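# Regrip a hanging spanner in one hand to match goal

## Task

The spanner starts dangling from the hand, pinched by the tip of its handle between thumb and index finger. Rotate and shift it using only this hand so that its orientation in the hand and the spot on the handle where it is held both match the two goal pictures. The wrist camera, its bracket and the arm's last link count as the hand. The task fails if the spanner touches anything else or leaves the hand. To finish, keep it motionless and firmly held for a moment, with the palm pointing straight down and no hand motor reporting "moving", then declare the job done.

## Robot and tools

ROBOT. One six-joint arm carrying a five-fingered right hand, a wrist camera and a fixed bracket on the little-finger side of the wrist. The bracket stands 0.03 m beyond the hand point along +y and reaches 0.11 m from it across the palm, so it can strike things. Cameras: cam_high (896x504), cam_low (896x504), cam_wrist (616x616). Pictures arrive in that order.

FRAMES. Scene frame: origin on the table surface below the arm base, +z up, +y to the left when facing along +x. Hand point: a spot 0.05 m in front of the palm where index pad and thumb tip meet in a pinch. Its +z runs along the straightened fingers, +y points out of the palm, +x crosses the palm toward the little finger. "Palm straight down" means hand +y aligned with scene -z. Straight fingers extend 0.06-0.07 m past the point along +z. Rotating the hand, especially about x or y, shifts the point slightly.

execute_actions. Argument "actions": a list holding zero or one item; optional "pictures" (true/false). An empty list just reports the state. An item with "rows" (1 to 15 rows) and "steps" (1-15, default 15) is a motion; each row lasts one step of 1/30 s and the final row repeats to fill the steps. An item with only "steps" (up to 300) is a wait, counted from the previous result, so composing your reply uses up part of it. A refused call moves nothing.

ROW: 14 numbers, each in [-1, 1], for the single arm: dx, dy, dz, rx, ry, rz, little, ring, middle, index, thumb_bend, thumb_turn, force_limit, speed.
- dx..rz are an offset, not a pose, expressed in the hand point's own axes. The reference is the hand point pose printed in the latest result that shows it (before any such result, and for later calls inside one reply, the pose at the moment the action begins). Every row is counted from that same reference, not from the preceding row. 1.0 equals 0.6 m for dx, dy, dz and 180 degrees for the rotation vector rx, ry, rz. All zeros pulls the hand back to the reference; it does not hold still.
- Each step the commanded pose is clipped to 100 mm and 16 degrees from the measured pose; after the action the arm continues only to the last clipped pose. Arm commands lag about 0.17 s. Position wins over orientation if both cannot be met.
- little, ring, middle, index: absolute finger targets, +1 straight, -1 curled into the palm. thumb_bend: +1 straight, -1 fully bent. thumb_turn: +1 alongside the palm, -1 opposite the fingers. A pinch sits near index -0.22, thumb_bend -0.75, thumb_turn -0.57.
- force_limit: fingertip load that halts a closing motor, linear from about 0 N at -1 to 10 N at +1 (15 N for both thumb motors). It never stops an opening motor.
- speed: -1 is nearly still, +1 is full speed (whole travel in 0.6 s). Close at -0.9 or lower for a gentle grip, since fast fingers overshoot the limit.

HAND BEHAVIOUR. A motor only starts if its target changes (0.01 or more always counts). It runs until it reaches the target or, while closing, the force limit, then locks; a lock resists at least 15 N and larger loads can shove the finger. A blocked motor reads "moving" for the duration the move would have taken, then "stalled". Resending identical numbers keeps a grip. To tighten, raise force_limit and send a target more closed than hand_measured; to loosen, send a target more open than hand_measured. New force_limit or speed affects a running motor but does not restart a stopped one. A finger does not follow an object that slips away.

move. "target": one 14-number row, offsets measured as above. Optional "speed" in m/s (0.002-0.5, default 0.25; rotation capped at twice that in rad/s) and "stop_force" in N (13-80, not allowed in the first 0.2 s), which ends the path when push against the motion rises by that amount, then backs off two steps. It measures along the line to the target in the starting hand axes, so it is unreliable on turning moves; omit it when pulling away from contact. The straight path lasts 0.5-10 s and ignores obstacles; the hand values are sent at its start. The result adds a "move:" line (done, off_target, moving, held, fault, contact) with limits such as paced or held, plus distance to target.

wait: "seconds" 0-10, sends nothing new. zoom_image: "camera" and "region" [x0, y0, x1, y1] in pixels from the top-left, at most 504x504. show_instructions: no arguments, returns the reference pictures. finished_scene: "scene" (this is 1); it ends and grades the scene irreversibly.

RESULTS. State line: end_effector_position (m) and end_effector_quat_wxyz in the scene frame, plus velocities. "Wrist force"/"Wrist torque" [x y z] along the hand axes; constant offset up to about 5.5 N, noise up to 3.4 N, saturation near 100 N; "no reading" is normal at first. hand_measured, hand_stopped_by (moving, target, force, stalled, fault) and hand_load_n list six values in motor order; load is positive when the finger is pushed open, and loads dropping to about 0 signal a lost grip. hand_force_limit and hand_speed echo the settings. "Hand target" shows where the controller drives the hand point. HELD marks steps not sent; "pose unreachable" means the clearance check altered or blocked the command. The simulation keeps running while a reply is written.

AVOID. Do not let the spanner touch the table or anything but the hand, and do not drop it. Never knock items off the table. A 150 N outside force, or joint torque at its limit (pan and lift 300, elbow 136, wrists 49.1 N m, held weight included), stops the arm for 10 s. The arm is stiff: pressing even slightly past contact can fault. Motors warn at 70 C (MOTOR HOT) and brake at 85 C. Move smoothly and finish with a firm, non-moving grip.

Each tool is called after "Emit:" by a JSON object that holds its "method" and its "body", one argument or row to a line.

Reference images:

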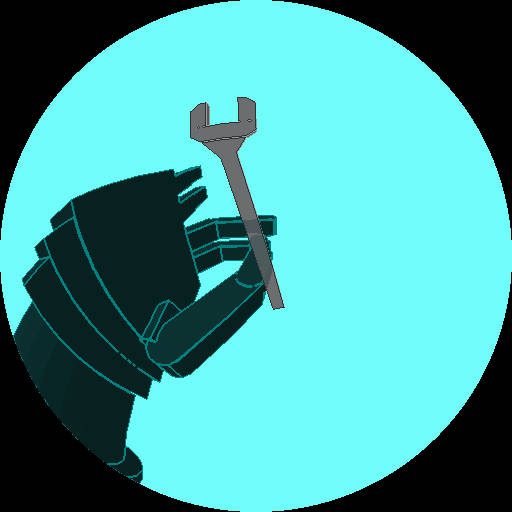

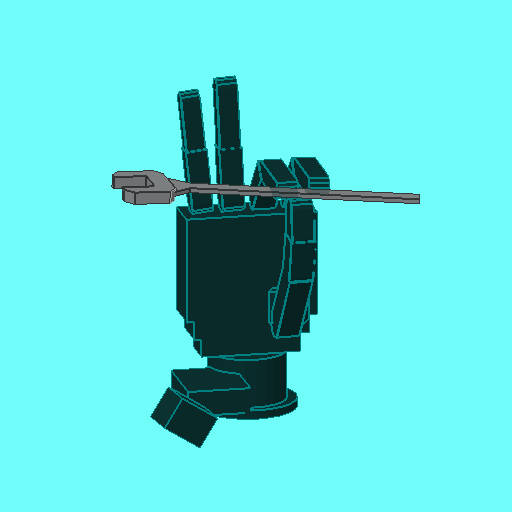

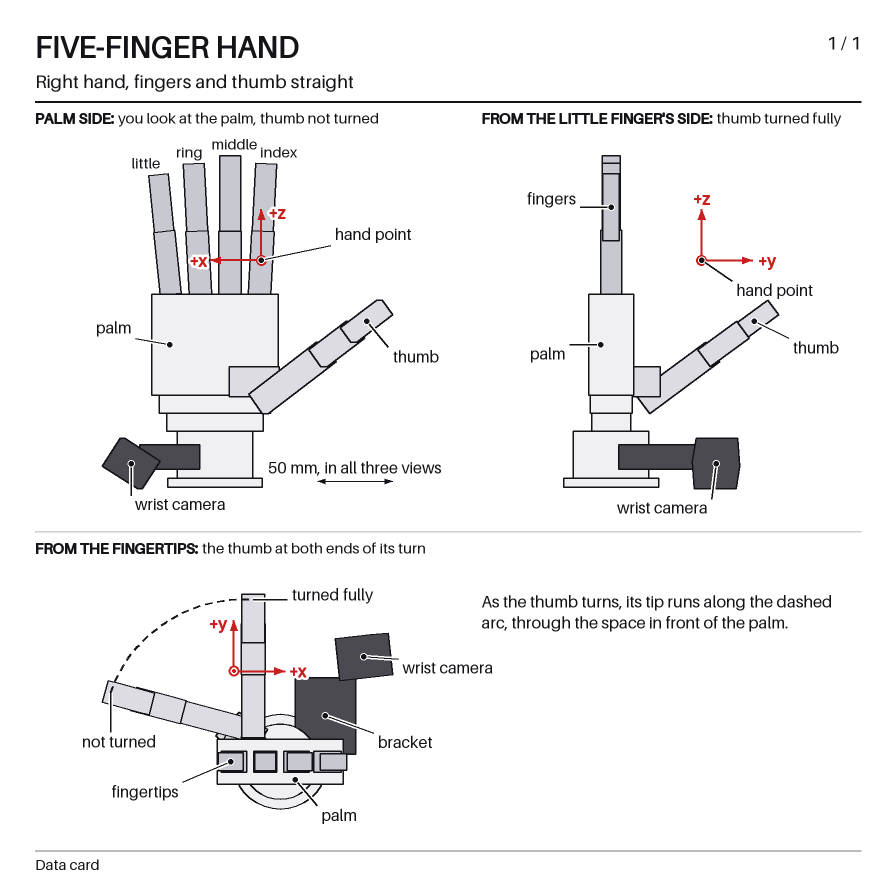

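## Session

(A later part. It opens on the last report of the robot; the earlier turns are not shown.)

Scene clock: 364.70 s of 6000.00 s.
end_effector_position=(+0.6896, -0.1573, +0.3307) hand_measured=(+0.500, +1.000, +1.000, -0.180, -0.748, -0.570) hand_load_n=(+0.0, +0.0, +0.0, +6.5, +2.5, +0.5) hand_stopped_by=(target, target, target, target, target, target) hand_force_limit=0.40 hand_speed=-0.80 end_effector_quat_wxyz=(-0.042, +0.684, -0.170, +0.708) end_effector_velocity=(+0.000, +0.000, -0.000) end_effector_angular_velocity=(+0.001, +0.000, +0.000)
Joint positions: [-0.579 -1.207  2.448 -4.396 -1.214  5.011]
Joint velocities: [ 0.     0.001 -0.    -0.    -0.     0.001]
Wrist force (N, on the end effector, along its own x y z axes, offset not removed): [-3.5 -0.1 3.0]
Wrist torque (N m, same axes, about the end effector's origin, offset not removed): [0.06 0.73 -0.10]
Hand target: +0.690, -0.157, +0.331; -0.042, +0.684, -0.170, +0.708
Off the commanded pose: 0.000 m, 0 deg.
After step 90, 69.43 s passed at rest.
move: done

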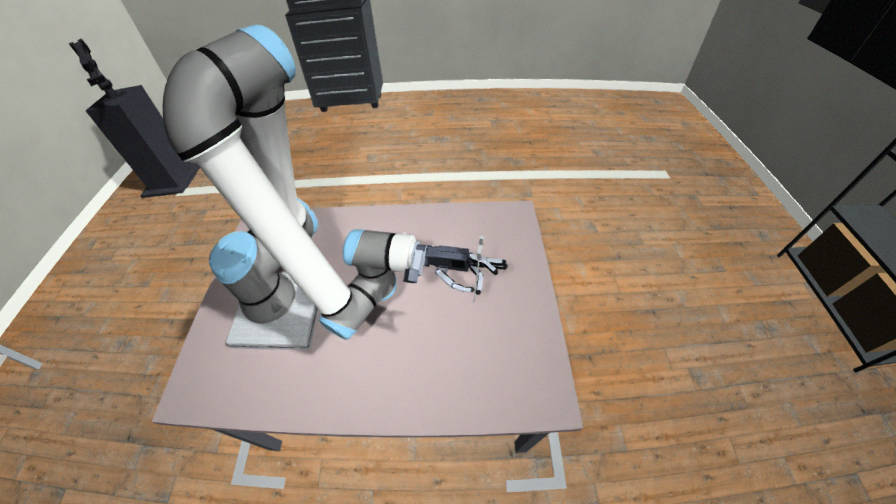

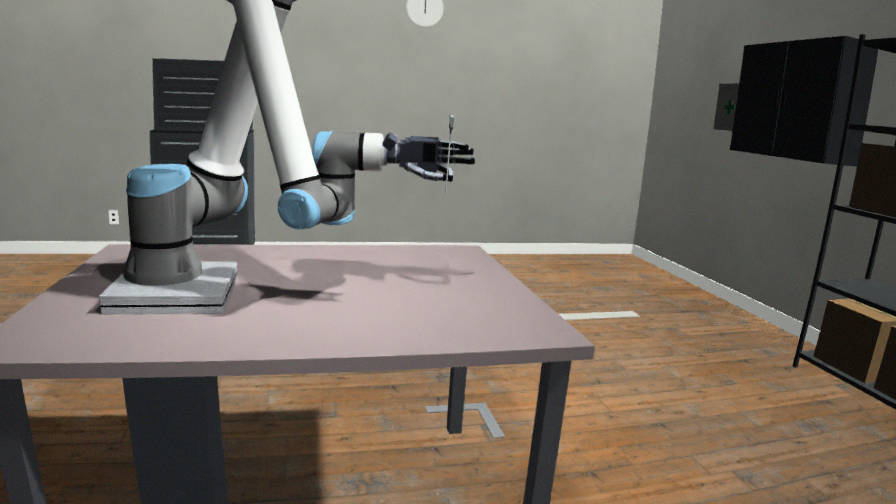

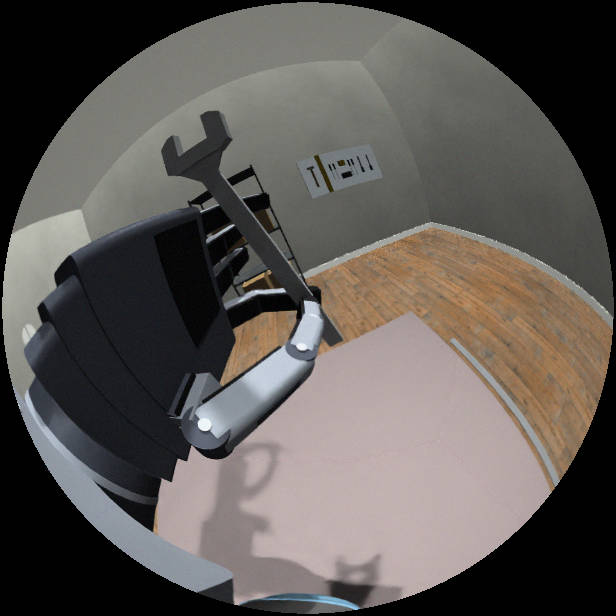

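Emit:
{"method": "move", "body": {
  "target": [0,0,0,0,0,0,0.15,1,1,-0.182,-0.75,-0.57,0.4,-0.8],
  "speed": 0.15
}}

Scene clock: 372.23 s of 6000.00 s.
end_effector_position=(+0.6896, -0.1573, +0.3307) hand_measured=(+0.150, +1.000, +1.000, -0.180, -0.748, -0.570) hand_load_n=(+0.0, +0.0, +0.0, +6.5, +3.5, +0.5) hand_stopped_by=(target, target, target, target, target, target) hand_force_limit=0.40 hand_speed=-0.80 end_effector_quat_wxyz=(-0.042, +0.684, -0.170, +0.708) end_effector_velocity=(+0.000, -0.001, -0.001) end_effector_angular_velocity=(+0.001, +0.002, -0.001)
Joint positions: [-0.579 -1.207  2.448 -4.396 -1.214  5.011]
Joint velocities: [-0.001  0.002 -0.    -0.     0.     0.001]
Wrist force (N, on the end effector, along its own x y z axes, offset not removed): [1.8 0.9 -1.7]
Wrist torque (N m, same axes, about the end effector's origin, offset not removed): [0.53 -0.05 0.14]
Hand target: +0.690, -0.157, +0.331; -0.042, +0.684, -0.170, +0.708
Off the commanded pose: 0.000 m, 0 deg.
After step 90, 3.20 s passed at rest.
move: done

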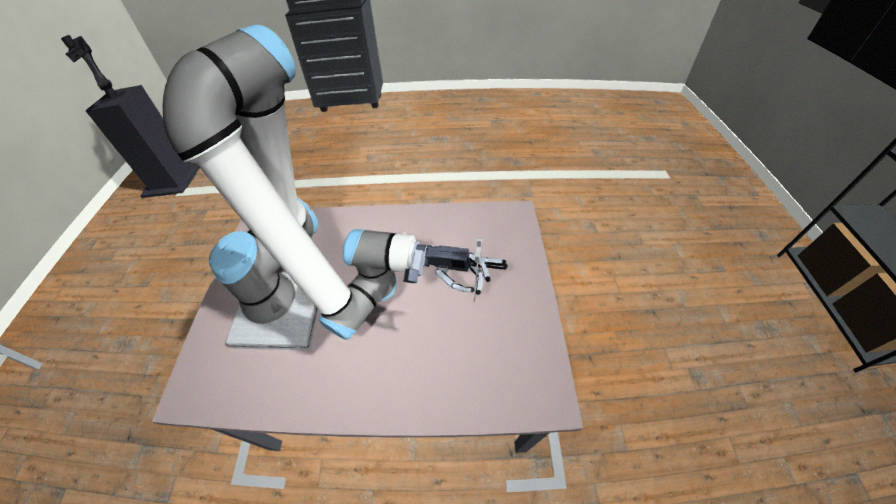

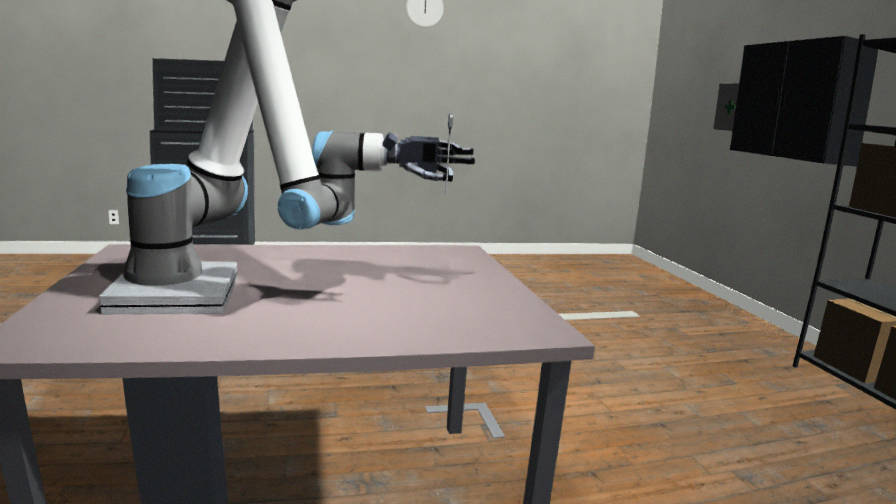

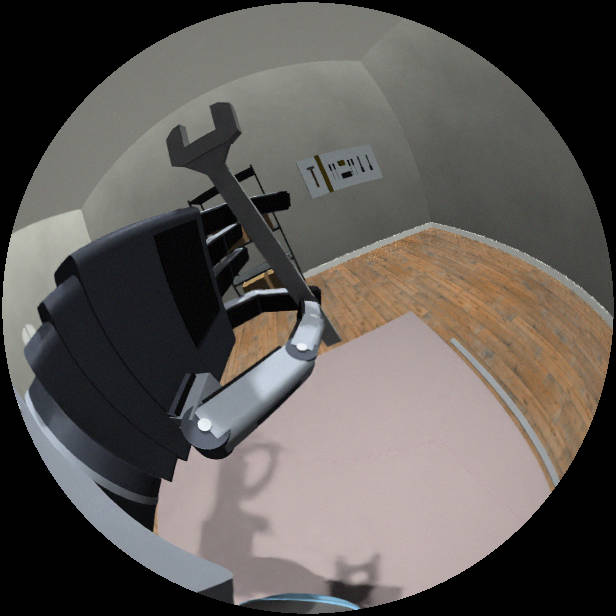

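Emit:
{"method": "move", "body": {
  "target": [-0.017,-0.0105,0,0,0,0.0556,0.05,1,1,-0.182,-0.75,-0.57,0.4,-0.9],
  "speed": 0.12
}}

Scene clock: 388.03 s of 6000.00 s.
end_effector_position=(+0.6913, -0.1483, +0.3229) hand_measured=(+0.050, +1.000, +1.000, -0.180, -0.748, -0.570) hand_load_n=(+0.0, +0.0, +0.0, +6.0, +2.5, +0.0) hand_stopped_by=(target, target, target, target, target, target) hand_force_limit=0.40 hand_speed=-0.90 end_effector_quat_wxyz=(-0.104, +0.667, -0.229, +0.702) end_effector_velocity=(-0.000, -0.000, -0.000) end_effector_angular_velocity=(+0.004, -0.001, -0.000)
Joint positions: [-0.579 -1.206  2.448 -4.397 -1.214  5.186]
Joint velocities: [-0.001  0.     0.    -0.     0.     0.004]
Wrist force (N, on the end effector, along its own x y z axes, offset not removed): [-1.2 1.5 0.7]
Wrist torque (N m, same axes, about the end effector's origin, offset not removed): [0.39 0.46 -0.02]
Hand target: +0.691, -0.148, +0.323; -0.104, +0.666, -0.229, +0.702
Off the commanded pose: 0.000 m, 0 deg.
After step 90, 11.70 s passed at rest.
move: done

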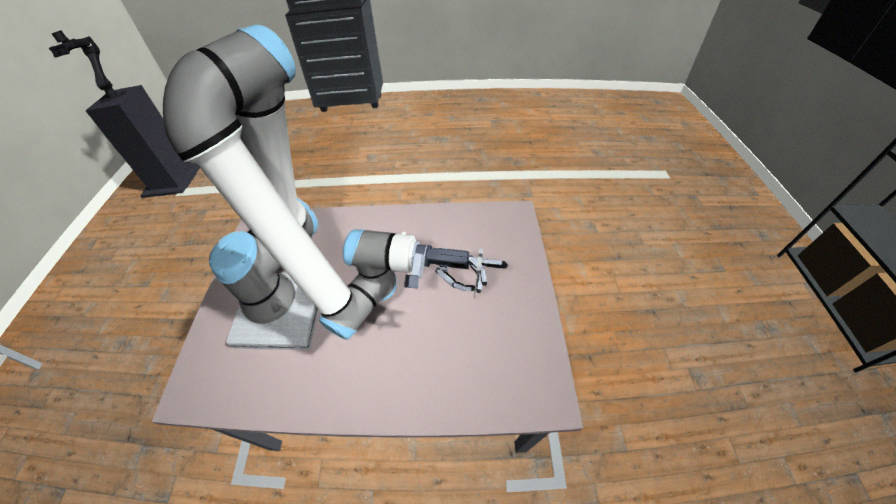

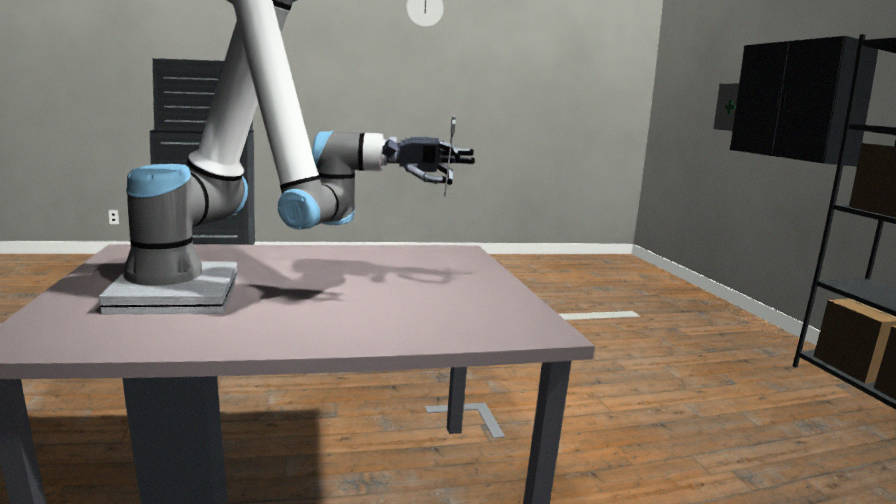

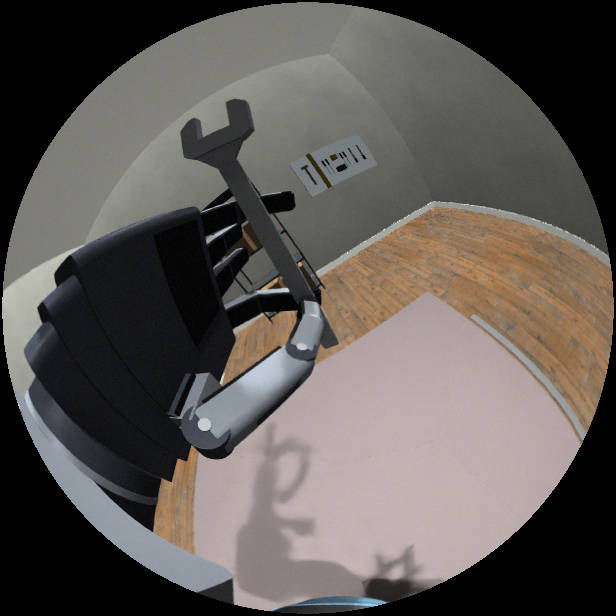

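Emit:
{"method": "move", "body": {
  "target": [0.0108,0.0046,0,0,0,-0.033,0.05,1,1,-0.182,-0.75,-0.57,0.4,-0.9],
  "speed": 0.12
}}

Scene clock: 395.23 s of 6000.00 s.
end_effector_position=(+0.6903, -0.1537, +0.3274) hand_measured=(+0.050, +1.000, +1.000, -0.180, -0.748, -0.570) hand_load_n=(+0.0, +0.0, +0.0, +6.0, +2.5, +0.0) hand_stopped_by=(target, target, target, target, target, target) hand_force_limit=0.40 hand_speed=-0.90 end_effector_quat_wxyz=(-0.068, +0.677, -0.194, +0.706) end_effector_velocity=(+0.000, +0.001, -0.000) end_effector_angular_velocity=(-0.005, +0.001, +0.001)
Joint positions: [-0.579 -1.207  2.448 -4.396 -1.214  5.082]
Joint velocities: [ 0.001  0.    -0.     0.    -0.    -0.006]
Wrist force (N, on the end effector, along its own x y z axes, offset not removed): [-0.6 0.2 0.7]
Wrist torque (N m, same axes, about the end effector's origin, offset not removed): [0.15 0.33 0.04]
Hand target: +0.690, -0.154, +0.327; -0.067, +0.677, -0.194, +0.706
Off the commanded pose: 0.000 m, 0 deg.
After step 90, 3.40 s passed at rest.
move: done

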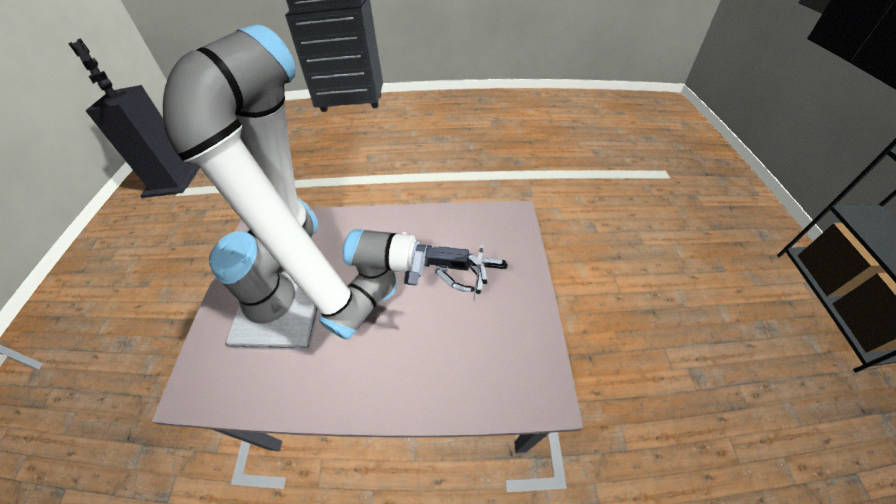

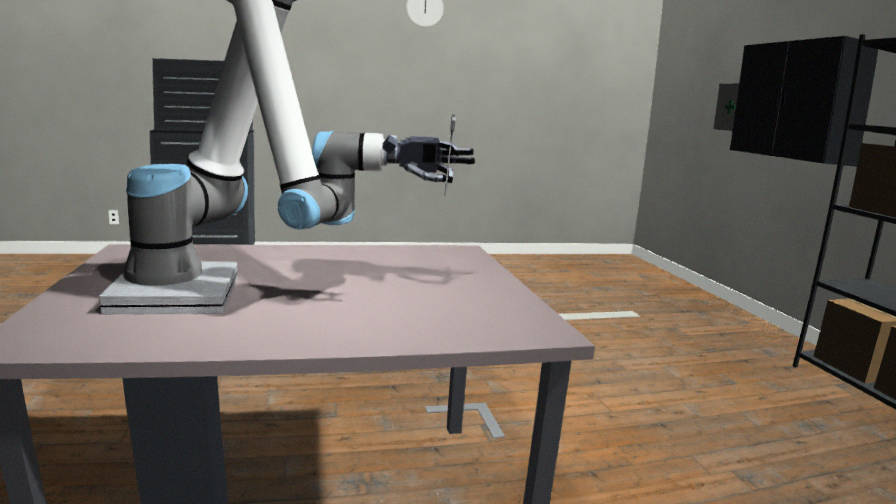

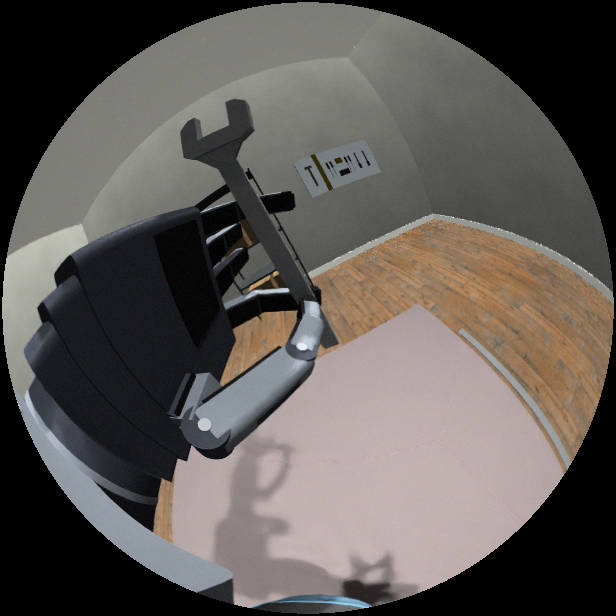

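Emit:
{"method": "zoom_image", "body": {
  "camera": "cam_wrist",
  "region": [160, 90, 420, 370]
}}

Emit:
{"method": "zoom_image", "body": {
  "camera": "cam_low",
  "region": [380, 100, 510, 210]
}}

Region (160, 90, 420, 370) of cam_wrist's 616x616 image, scaled by 1.800, with more detail than that image has; it fills the left 468 columns of this view, and the rest is white.

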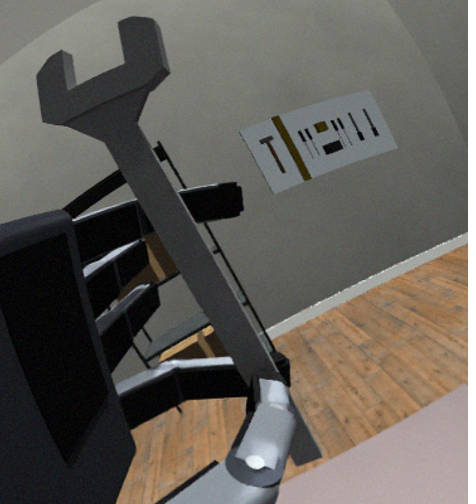

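Region (380, 100, 510, 210) of cam_low's 896x504 image, scaled by 3.877, with more detail than that image has; it fills the top 426 rows of this view, and the rest is white.

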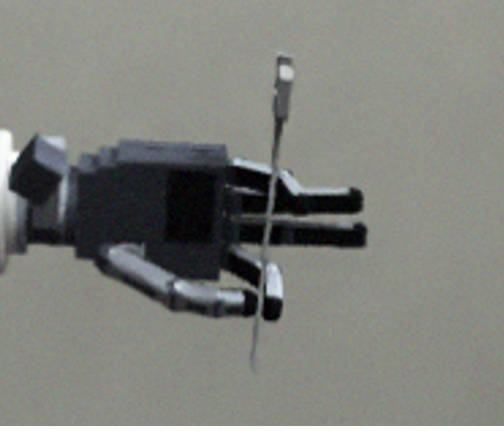

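Emit:
{"method": "execute_actions", "body": {
  "actions": [
    {"rows": [[0,0,0,0,0,0,1,1,1,-0.182,-0.75,-0.57,0.4,0.0],[0,0,0,0,0,0,1,1,1,-0.182,-0.75,-0.57,0.4,0.0],[0,0,0,0,0,0,1,1,1,-0.182,-0.75,-0.57,0.4,0.0],[0,0,0,0,0,0,1,1,1,-0.182,-0.75,-0.57,0.4,0.5],[0,0,0,0,0,0,1,1,1,-0.182,-0.75,-0.57,0.4,0.5],[0,0,0,0,0,0,1,1,1,-0.182,-0.75,-0.57,0.4,0.5],[0,0,0,0,0,0,1,1,1,-0.182,-0.75,-0.57,0.4,0.5],[0,0,0,0,0,0,1,1,1,-0.182,-0.75,-0.57,0.4,0.5],[0,0,0,0,0,0,1,1,1,-0.182,-0.75,-0.57,0.4,0.5],[0,0,0,0,0,0,1,1,1,-0.182,-0.75,-0.57,0.4,0.5],[0,0,0,0,0,0,1,1,1,-0.182,-0.75,-0.57,0.4,0.5],[0,0,0,0,0,0,1,1,1,-0.182,-0.75,-0.57,0.4,0.5],[0,0,0,0,0,0,1,1,1,-0.182,-0.75,-0.57,0.4,0.5],[0,0,0,0,0,0,1,1,1,-0.182,-0.75,-0.57,0.4,0.5],[0,0,0,0,0,0,1,1,1,-0.172,-0.75,-0.57,0.4,-0.8]], "steps": 15}
  ],
  "pictures": false
}}

Emit:
{"method": "execute_actions", "body": {
  "actions": [
    {"steps": 10}
  ]
}}

Scene clock: 451.90 s of 6000.00 s.
end_effector_position=(+0.6903, -0.1537, +0.3274) hand_measured=(+0.994, +1.000, +1.000, -0.180, -0.748, -0.570) hand_load_n=(+0.0, +0.0, +0.0, +6.0, +2.5, +0.0) hand_stopped_by=(moving, target, target, moving, target, target) hand_force_limit=0.40 hand_speed=-0.80 end_effector_quat_wxyz=(-0.068, +0.677, -0.194, +0.706) end_effector_velocity=(-0.000, -0.000, +0.000) end_effector_angular_velocity=(-0.001, +0.000, -0.001)
Joint positions: [-0.578 -1.207  2.448 -4.396 -1.214  5.082]
Joint velocities: [-0.    -0.    -0.    -0.    -0.    -0.001]
Wrist force (N, on the end effector, along its own x y z axes, offset not removed): [2.5 1.4 -1.3]
Wrist torque (N m, same axes, about the end effector's origin, offset not removed): [0.36 -0.12 0.28]
Hand target: +0.690, -0.154, +0.327; -0.068, +0.677, -0.194, +0.706
Off the commanded pose: 0.000 m, 0 deg.
Steps of this call (steps 1 to 90: nothing new was sent; then 53.17 s passed at rest; steps 91 to 105: all 15 steps of this action). Readings (end_effector_position | what the end effector reports):
91: (+0.6903, -0.1537, +0.3274) | hand_measured=(+0.050, +1.000, +1.000, -0.180, -0.748, -0.570) hand_load_n=(+0.0, +0.0, +0.0, +6.0, +2.5, +0.0) hand_stopped_by=(moving, target, target, target, target, target) hand_force_limit=0.40 hand_speed=0.00
92: (+0.6903, -0.1537, +0.3274) | hand_measured=(+0.050, +1.000, +1.000, -0.180, -0.748, -0.570) hand_load_n=(+0.0, +0.0, +0.0, +6.0, +2.5, +0.0) hand_stopped_by=(moving, target, target, target, target, target) hand_force_limit=0.40 hand_speed=0.00
94: (+0.6903, -0.1537, +0.3274) | hand_measured=(+0.100, +1.000, +1.000, -0.180, -0.748, -0.570) hand_load_n=(+0.0, +0.0, +0.0, +6.0, +2.5, +0.0) hand_stopped_by=(moving, target, target, target, target, target) hand_force_limit=0.40 hand_speed=0.50
98: (+0.6903, -0.1537, +0.3274) | hand_measured=(+0.430, +1.000, +1.000, -0.180, -0.748, -0.570) hand_load_n=(+0.0, +0.0, +0.0, +6.0, +2.5, +0.0) hand_stopped_by=(moving, target, target, target, target, target) hand_force_limit=0.40 hand_speed=0.50
105: the state above

Scene clock: 452.23 s of 6000.00 s.
end_effector_position=(+0.6903, -0.1537, +0.3274) hand_measured=(+1.000, +1.000, +1.000, -0.172, -0.748, -0.570) hand_load_n=(+0.0, +0.0, +0.0, +2.5, +2.0, +0.0) hand_stopped_by=(target, target, target, target, target, target) hand_force_limit=0.40 hand_speed=-0.80 end_effector_quat_wxyz=(-0.068, +0.677, -0.194, +0.706) end_effector_velocity=(+0.000, +0.000, -0.000) end_effector_angular_velocity=(-0.000, +0.000, +0.001)
Joint positions: [-0.578 -1.207  2.448 -4.396 -1.214  5.082]
Joint velocities: [ 0.001  0.    -0.    -0.    -0.    -0.   ]
Wrist force (N, on the end effector, along its own x y z axes, offset not removed): [0.8 -4.3 0.7]
Wrist torque (N m, same axes, about the end effector's origin, offset not removed): [-0.69 0.16 -0.16]
Hand target: +0.690, -0.154, +0.327; -0.068, +0.677, -0.194, +0.706
Off the commanded pose: 0.000 m, 0 deg.
Steps of this call (steps 1 to 10: nothing new was sent). Readings (end_effector_position | what the end effector reports):
1: (+0.6903, -0.1537, +0.3274) | hand_measured=(+1.000, +1.000, +1.000, -0.180, -0.748, -0.570) hand_load_n=(+0.0, +0.0, +0.0, +6.0, +2.5, +0.0) hand_stopped_by=(moving, target, target, moving, target, target) hand_force_limit=0.40 hand_speed=-0.80
2: (+0.6903, -0.1537, +0.3274) | hand_measured=(+1.000, +1.000, +1.000, -0.180, -0.748, -0.570) hand_load_n=(+0.0, +0.0, +0.0, +6.0, +2.5, +0.0) hand_stopped_by=(moving, target, target, moving, target, target) hand_force_limit=0.40 hand_speed=-0.80
4: (+0.6903, -0.1537, +0.3274) | hand_measured=(+1.000, +1.000, +1.000, -0.172, -0.748, -0.570) hand_load_n=(+0.0, +0.0, +0.0, +3.0, +2.0, +0.0) hand_stopped_by=(target, target, target, moving, target, target) hand_force_limit=0.40 hand_speed=-0.80
8: (+0.6903, -0.1537, +0.3274) | hand_measured=(+1.000, +1.000, +1.000, -0.172, -0.748, -0.570) hand_load_n=(+0.0, +0.0, +0.0, +2.5, +2.0, +0.0) hand_stopped_by=(target, target, target, target, target, target) hand_force_limit=0.40 hand_speed=-0.80
10: the state above

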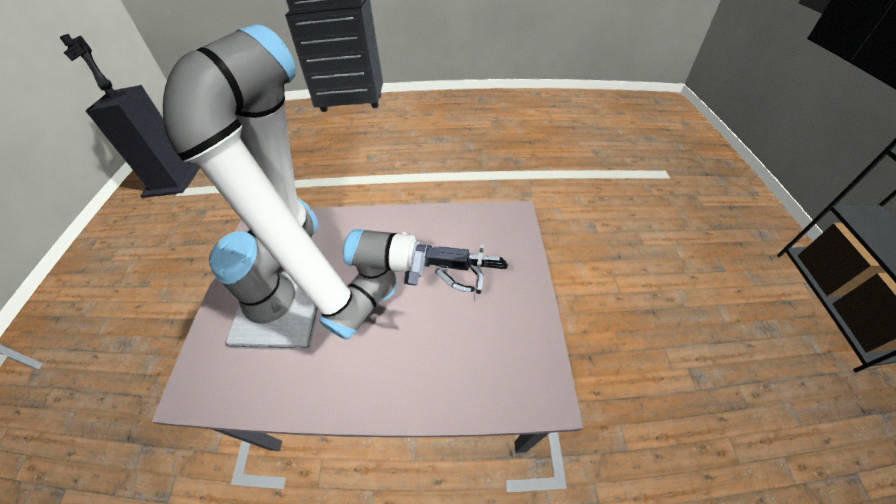

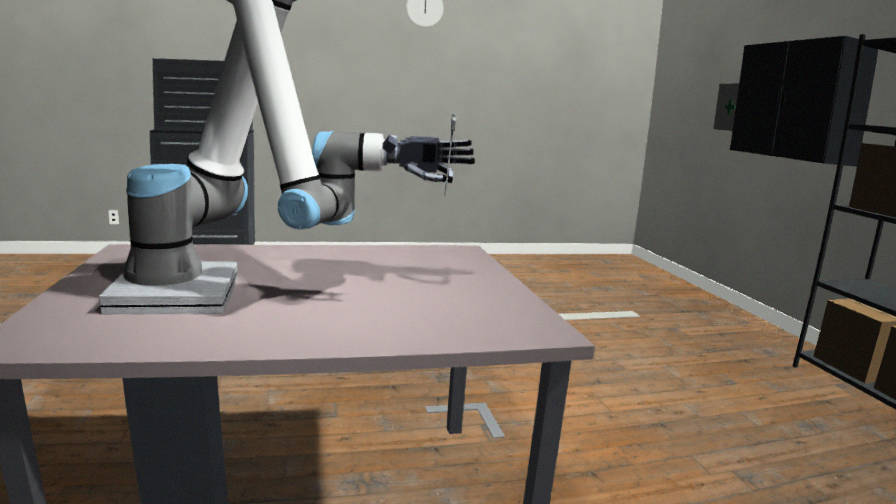

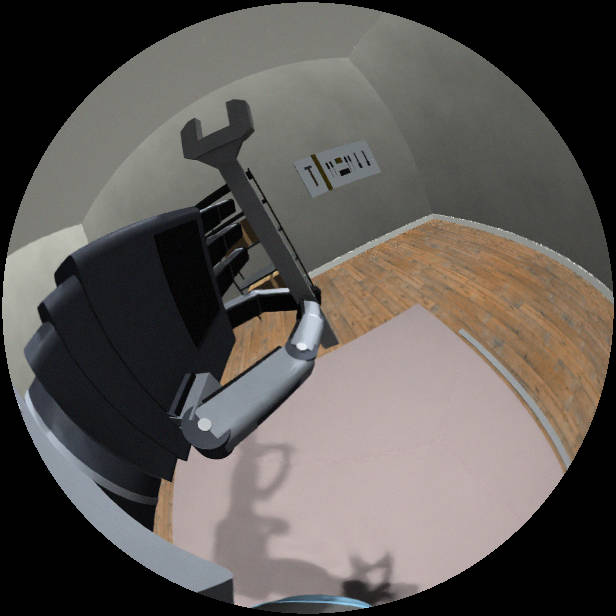

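Emit:
{"method": "execute_actions", "body": {
  "actions": [
    {"rows": [[0,0,0,0,0,0,1,1,1,-0.15,-0.75,-0.57,0.4,-0.8],[0,0,0,0,0,0,1,1,1,-0.15,-0.75,-0.57,0.4,-0.8],[0,0,0,0,0,0,1,1,1,-0.15,-0.75,-0.57,0.4,-0.8],[0,0,0,0,0,0,1,1,1,-0.15,-0.75,-0.57,0.4,-0.95],[0,0,0,0,0,0,1,1,1,-0.182,-0.75,-0.57,0.4,-0.6]], "steps": 12}
  ]
}}

Scene clock: 485.17 s of 6000.00 s.
end_effector_position=(+0.6903, -0.1537, +0.3274) hand_measured=(+1.000, +1.000, +1.000, -0.180, -0.748, -0.570) hand_load_n=(+0.0, +0.0, +0.0, +6.0, +2.5, +1.5) hand_stopped_by=(target, target, target, target, target, target) hand_force_limit=0.40 hand_speed=-0.60 end_effector_quat_wxyz=(-0.068, +0.677, -0.194, +0.706) end_effector_velocity=(-0.000, -0.001, +0.001) end_effector_angular_velocity=(+0.000, -0.001, -0.002)
Joint positions: [-0.579 -1.207  2.448 -4.396 -1.214  5.082]
Joint velocities: [-0.001 -0.001 -0.    -0.    -0.     0.001]
Wrist force (N, on the end effector, along its own x y z axes, offset not removed): [-1.9 -8.6 0.1]
Wrist torque (N m, same axes, about the end effector's origin, offset not removed): [-1.00 0.57 -0.35]
Hand target: +0.690, -0.154, +0.327; -0.068, +0.677, -0.194, +0.706
Off the commanded pose: 0.000 m, 0 deg.
Steps of this call (steps 1 to 90: nothing new was sent; then 29.53 s passed at rest; steps 91 to 102: all 12 steps of this action). Readings (end_effector_position | what the end effector reports):
91: (+0.6903, -0.1537, +0.3274) | hand_measured=(+1.000, +1.000, +1.000, -0.172, -0.748, -0.570) hand_load_n=(+0.0, +0.0, +0.0, +2.5, +2.0, +0.0) hand_stopped_by=(target, target, target, moving, target, target) hand_force_limit=0.40 hand_speed=-0.80
92: (+0.6903, -0.1537, +0.3274) | hand_measured=(+1.000, +1.000, +1.000, -0.172, -0.748, -0.570) hand_load_n=(+0.0, +0.0, +0.0, +2.5, +2.0, +0.0) hand_stopped_by=(target, target, target, moving, target, target) hand_force_limit=0.40 hand_speed=-0.80
94: (+0.6903, -0.1537, +0.3274) | hand_measured=(+1.000, +1.000, +1.000, -0.162, -0.750, -0.570) hand_load_n=(+0.0, +0.0, +0.0, +0.0, +0.0, +0.0) hand_stopped_by=(target, target, target, moving, target, target) hand_force_limit=0.40 hand_speed=-0.95
98: (+0.6903, -0.1537, +0.3274) | hand_measured=(+1.000, +1.000, +1.000, -0.180, -0.748, -0.570) hand_load_n=(+0.0, +0.0, +0.0, +6.5, +3.0, +1.5) hand_stopped_by=(target, target, target, moving, target, target) hand_force_limit=0.40 hand_speed=-0.60
102: the state above

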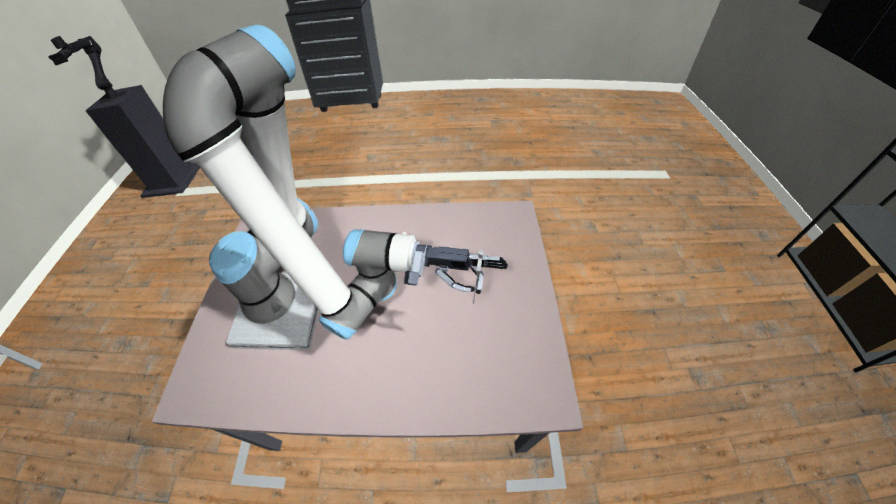

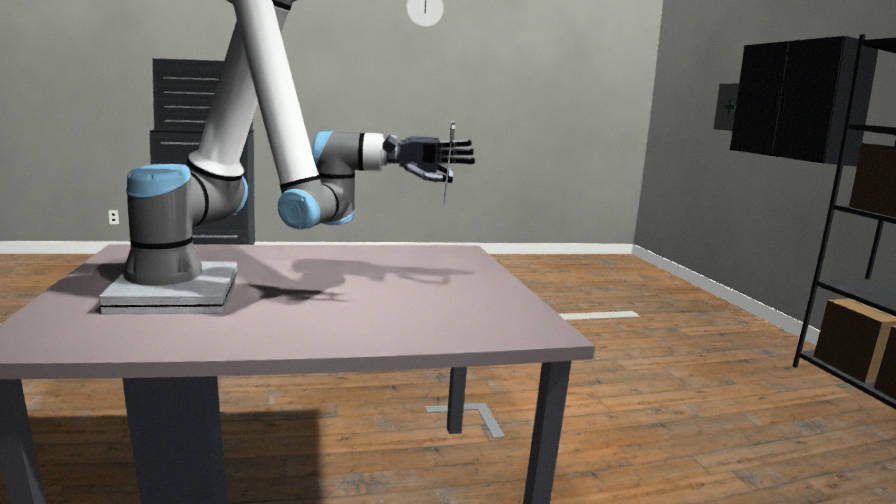

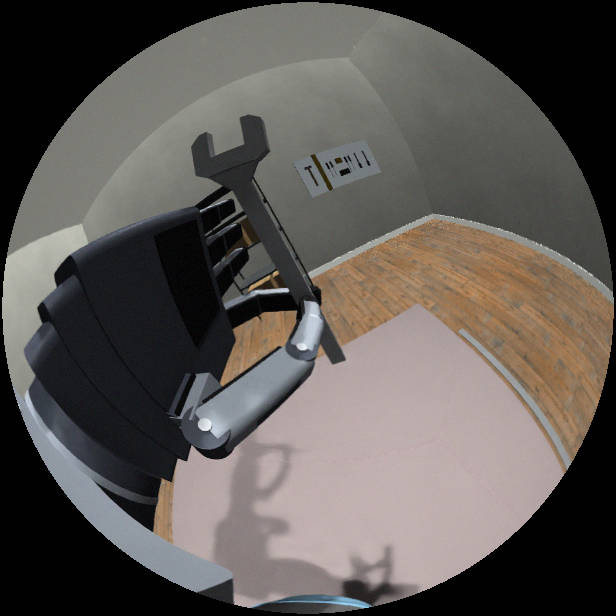

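Emit:
{"method": "zoom_image", "body": {
  "camera": "cam_low",
  "region": [380, 100, 510, 220]
}}

Emit:
{"method": "zoom_image", "body": {
  "camera": "cam_wrist",
  "region": [160, 100, 420, 380]
}}

Region (380, 100, 510, 220) of cam_low's 896x504 image, scaled by 3.877, with more detail than that image has; it fills the top 465 rows of this view, and the rest is white.

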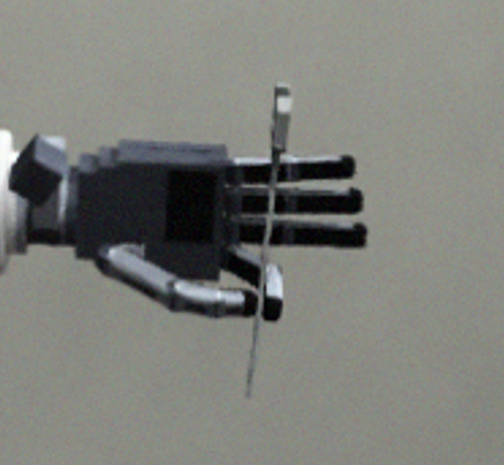

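Region (160, 100, 420, 380) of cam_wrist's 616x616 image, scaled by 1.800, with more detail than that image has; it fills the left 468 columns of this view, and the rest is white.

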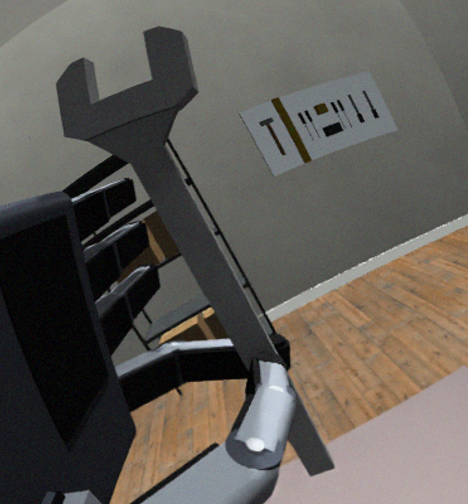

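Emit:
{"method": "execute_actions", "body": {
  "actions": [
    {"rows": [[0,0,0,0,0,0,1,1,1,-0.14,-0.75,-0.57,0.4,-0.78],[0,0,0,0,0,0,1,1,1,-0.14,-0.75,-0.57,0.4,-0.78],[0,0,0,0,0,0,1,1,1,-0.14,-0.75,-0.57,0.4,-0.78],[0,0,0,0,0,0,1,1,1,-0.14,-0.75,-0.57,0.4,-0.78],[0,0,0,0,0,0,1,1,1,-0.182,-0.75,-0.57,0.4,-0.6]], "steps": 12}
  ]
}}

Emit:
{"method": "zoom_image", "body": {
  "camera": "cam_low",
  "region": [380, 100, 510, 220]
}}

Emit:
{"method": "zoom_image", "body": {
  "camera": "cam_wrist",
  "region": [160, 100, 420, 380]
}}

Scene clock: 518.37 s of 6000.00 s.
end_effector_position=(+0.6903, -0.1537, +0.3274) hand_measured=(+1.000, +1.000, +1.000, -0.180, -0.748, -0.570) hand_load_n=(+0.0, +0.0, +0.0, +6.5, +2.0, +1.0) hand_stopped_by=(target, target, target, target, target, target) hand_force_limit=0.40 hand_speed=-0.60 end_effector_quat_wxyz=(-0.068, +0.677, -0.194, +0.706) end_effector_velocity=(-0.000, -0.001, +0.000) end_effector_angular_velocity=(+0.001, -0.001, -0.002)
Joint positions: [-0.578 -1.207  2.448 -4.396 -1.214  5.082]
Joint velocities: [-0.002 -0.001 -0.    -0.    -0.     0.001]
Wrist force (N, on the end effector, along its own x y z axes, offset not removed): [-3.2 -1.1 1.0]
Wrist torque (N m, same axes, about the end effector's origin, offset not removed): [-0.16 0.62 -0.22]
Hand target: +0.690, -0.154, +0.327; -0.068, +0.677, -0.194, +0.706
Off the commanded pose: 0.000 m, 0 deg.
Steps of this call (steps 1 to 90: nothing new was sent; then 29.80 s passed at rest; steps 91 to 102: all 12 steps of this action). Readings (end_effector_position | what the end effector reports):
91: (+0.6903, -0.1537, +0.3274) | hand_measured=(+1.000, +1.000, +1.000, -0.180, -0.748, -0.570) hand_load_n=(+0.0, +0.0, +0.0, +6.0, +2.5, +1.0) hand_stopped_by=(target, target, target, moving, target, target) hand_force_limit=0.40 hand_speed=-0.78
92: (+0.6903, -0.1537, +0.3274) | hand_measured=(+1.000, +1.000, +1.000, -0.180, -0.748, -0.570) hand_load_n=(+0.0, +0.0, +0.0, +6.0, +2.5, +1.0) hand_stopped_by=(target, target, target, moving, target, target) hand_force_limit=0.40 hand_speed=-0.78
94: (+0.6903, -0.1537, +0.3274) | hand_measured=(+1.000, +1.000, +1.000, -0.170, -0.748, -0.570) hand_load_n=(+0.0, +0.0, +0.0, +2.0, +1.5, +0.5) hand_stopped_by=(target, target, target, moving, target, target) hand_force_limit=0.40 hand_speed=-0.78
98: (+0.6903, -0.1537, +0.3274) | hand_measured=(+1.000, +1.000, +1.000, -0.180, -0.748, -0.570) hand_load_n=(+0.0, +0.0, +0.0, +6.5, +2.5, +1.5) hand_stopped_by=(target, target, target, moving, target, target) hand_force_limit=0.40 hand_speed=-0.60
102: the state above

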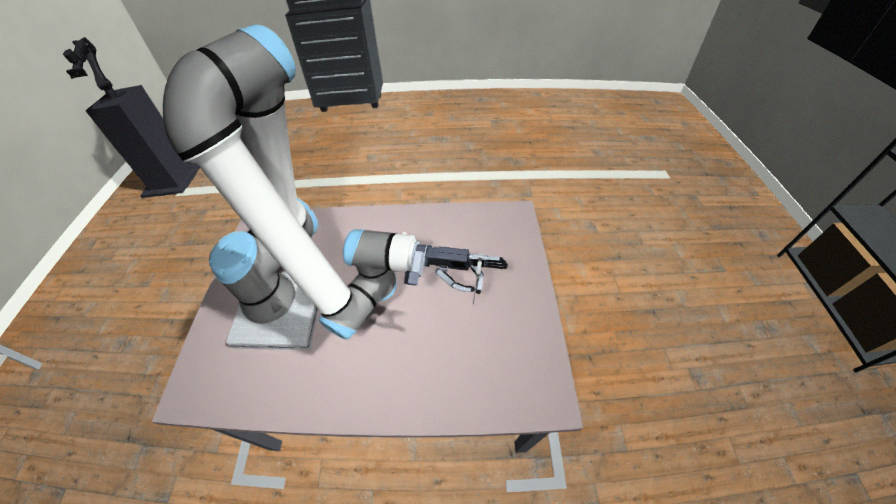

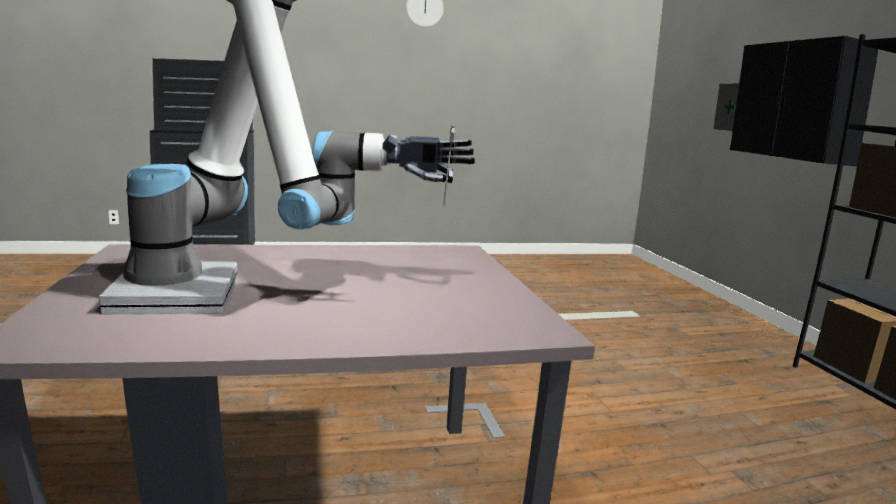

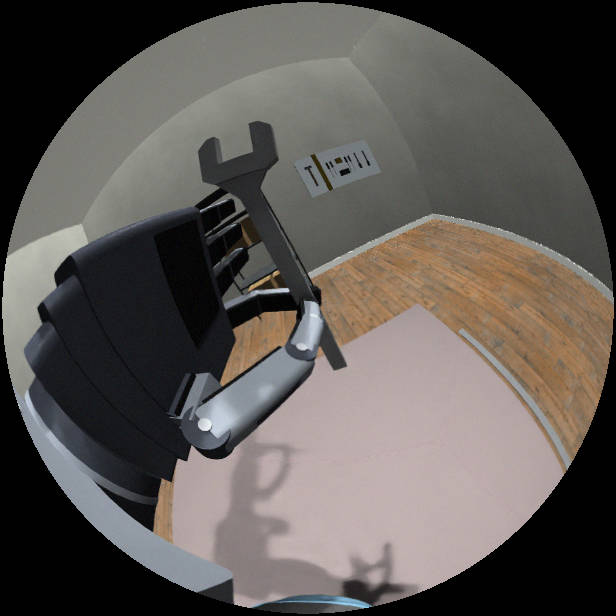

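Region (380, 100, 510, 220) of cam_low's 896x504 image, scaled by 3.877, with more detail than that image has; it fills the top 465 rows of this view, and the rest is white.

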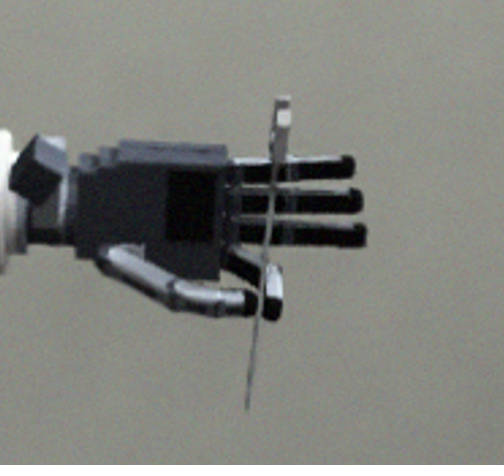

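Region (160, 100, 420, 380) of cam_wrist's 616x616 image, scaled by 1.800, with more detail than that image has; it fills the left 468 columns of this view, and the rest is white.

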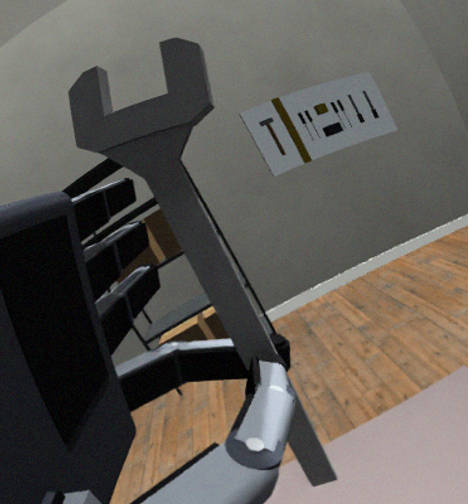

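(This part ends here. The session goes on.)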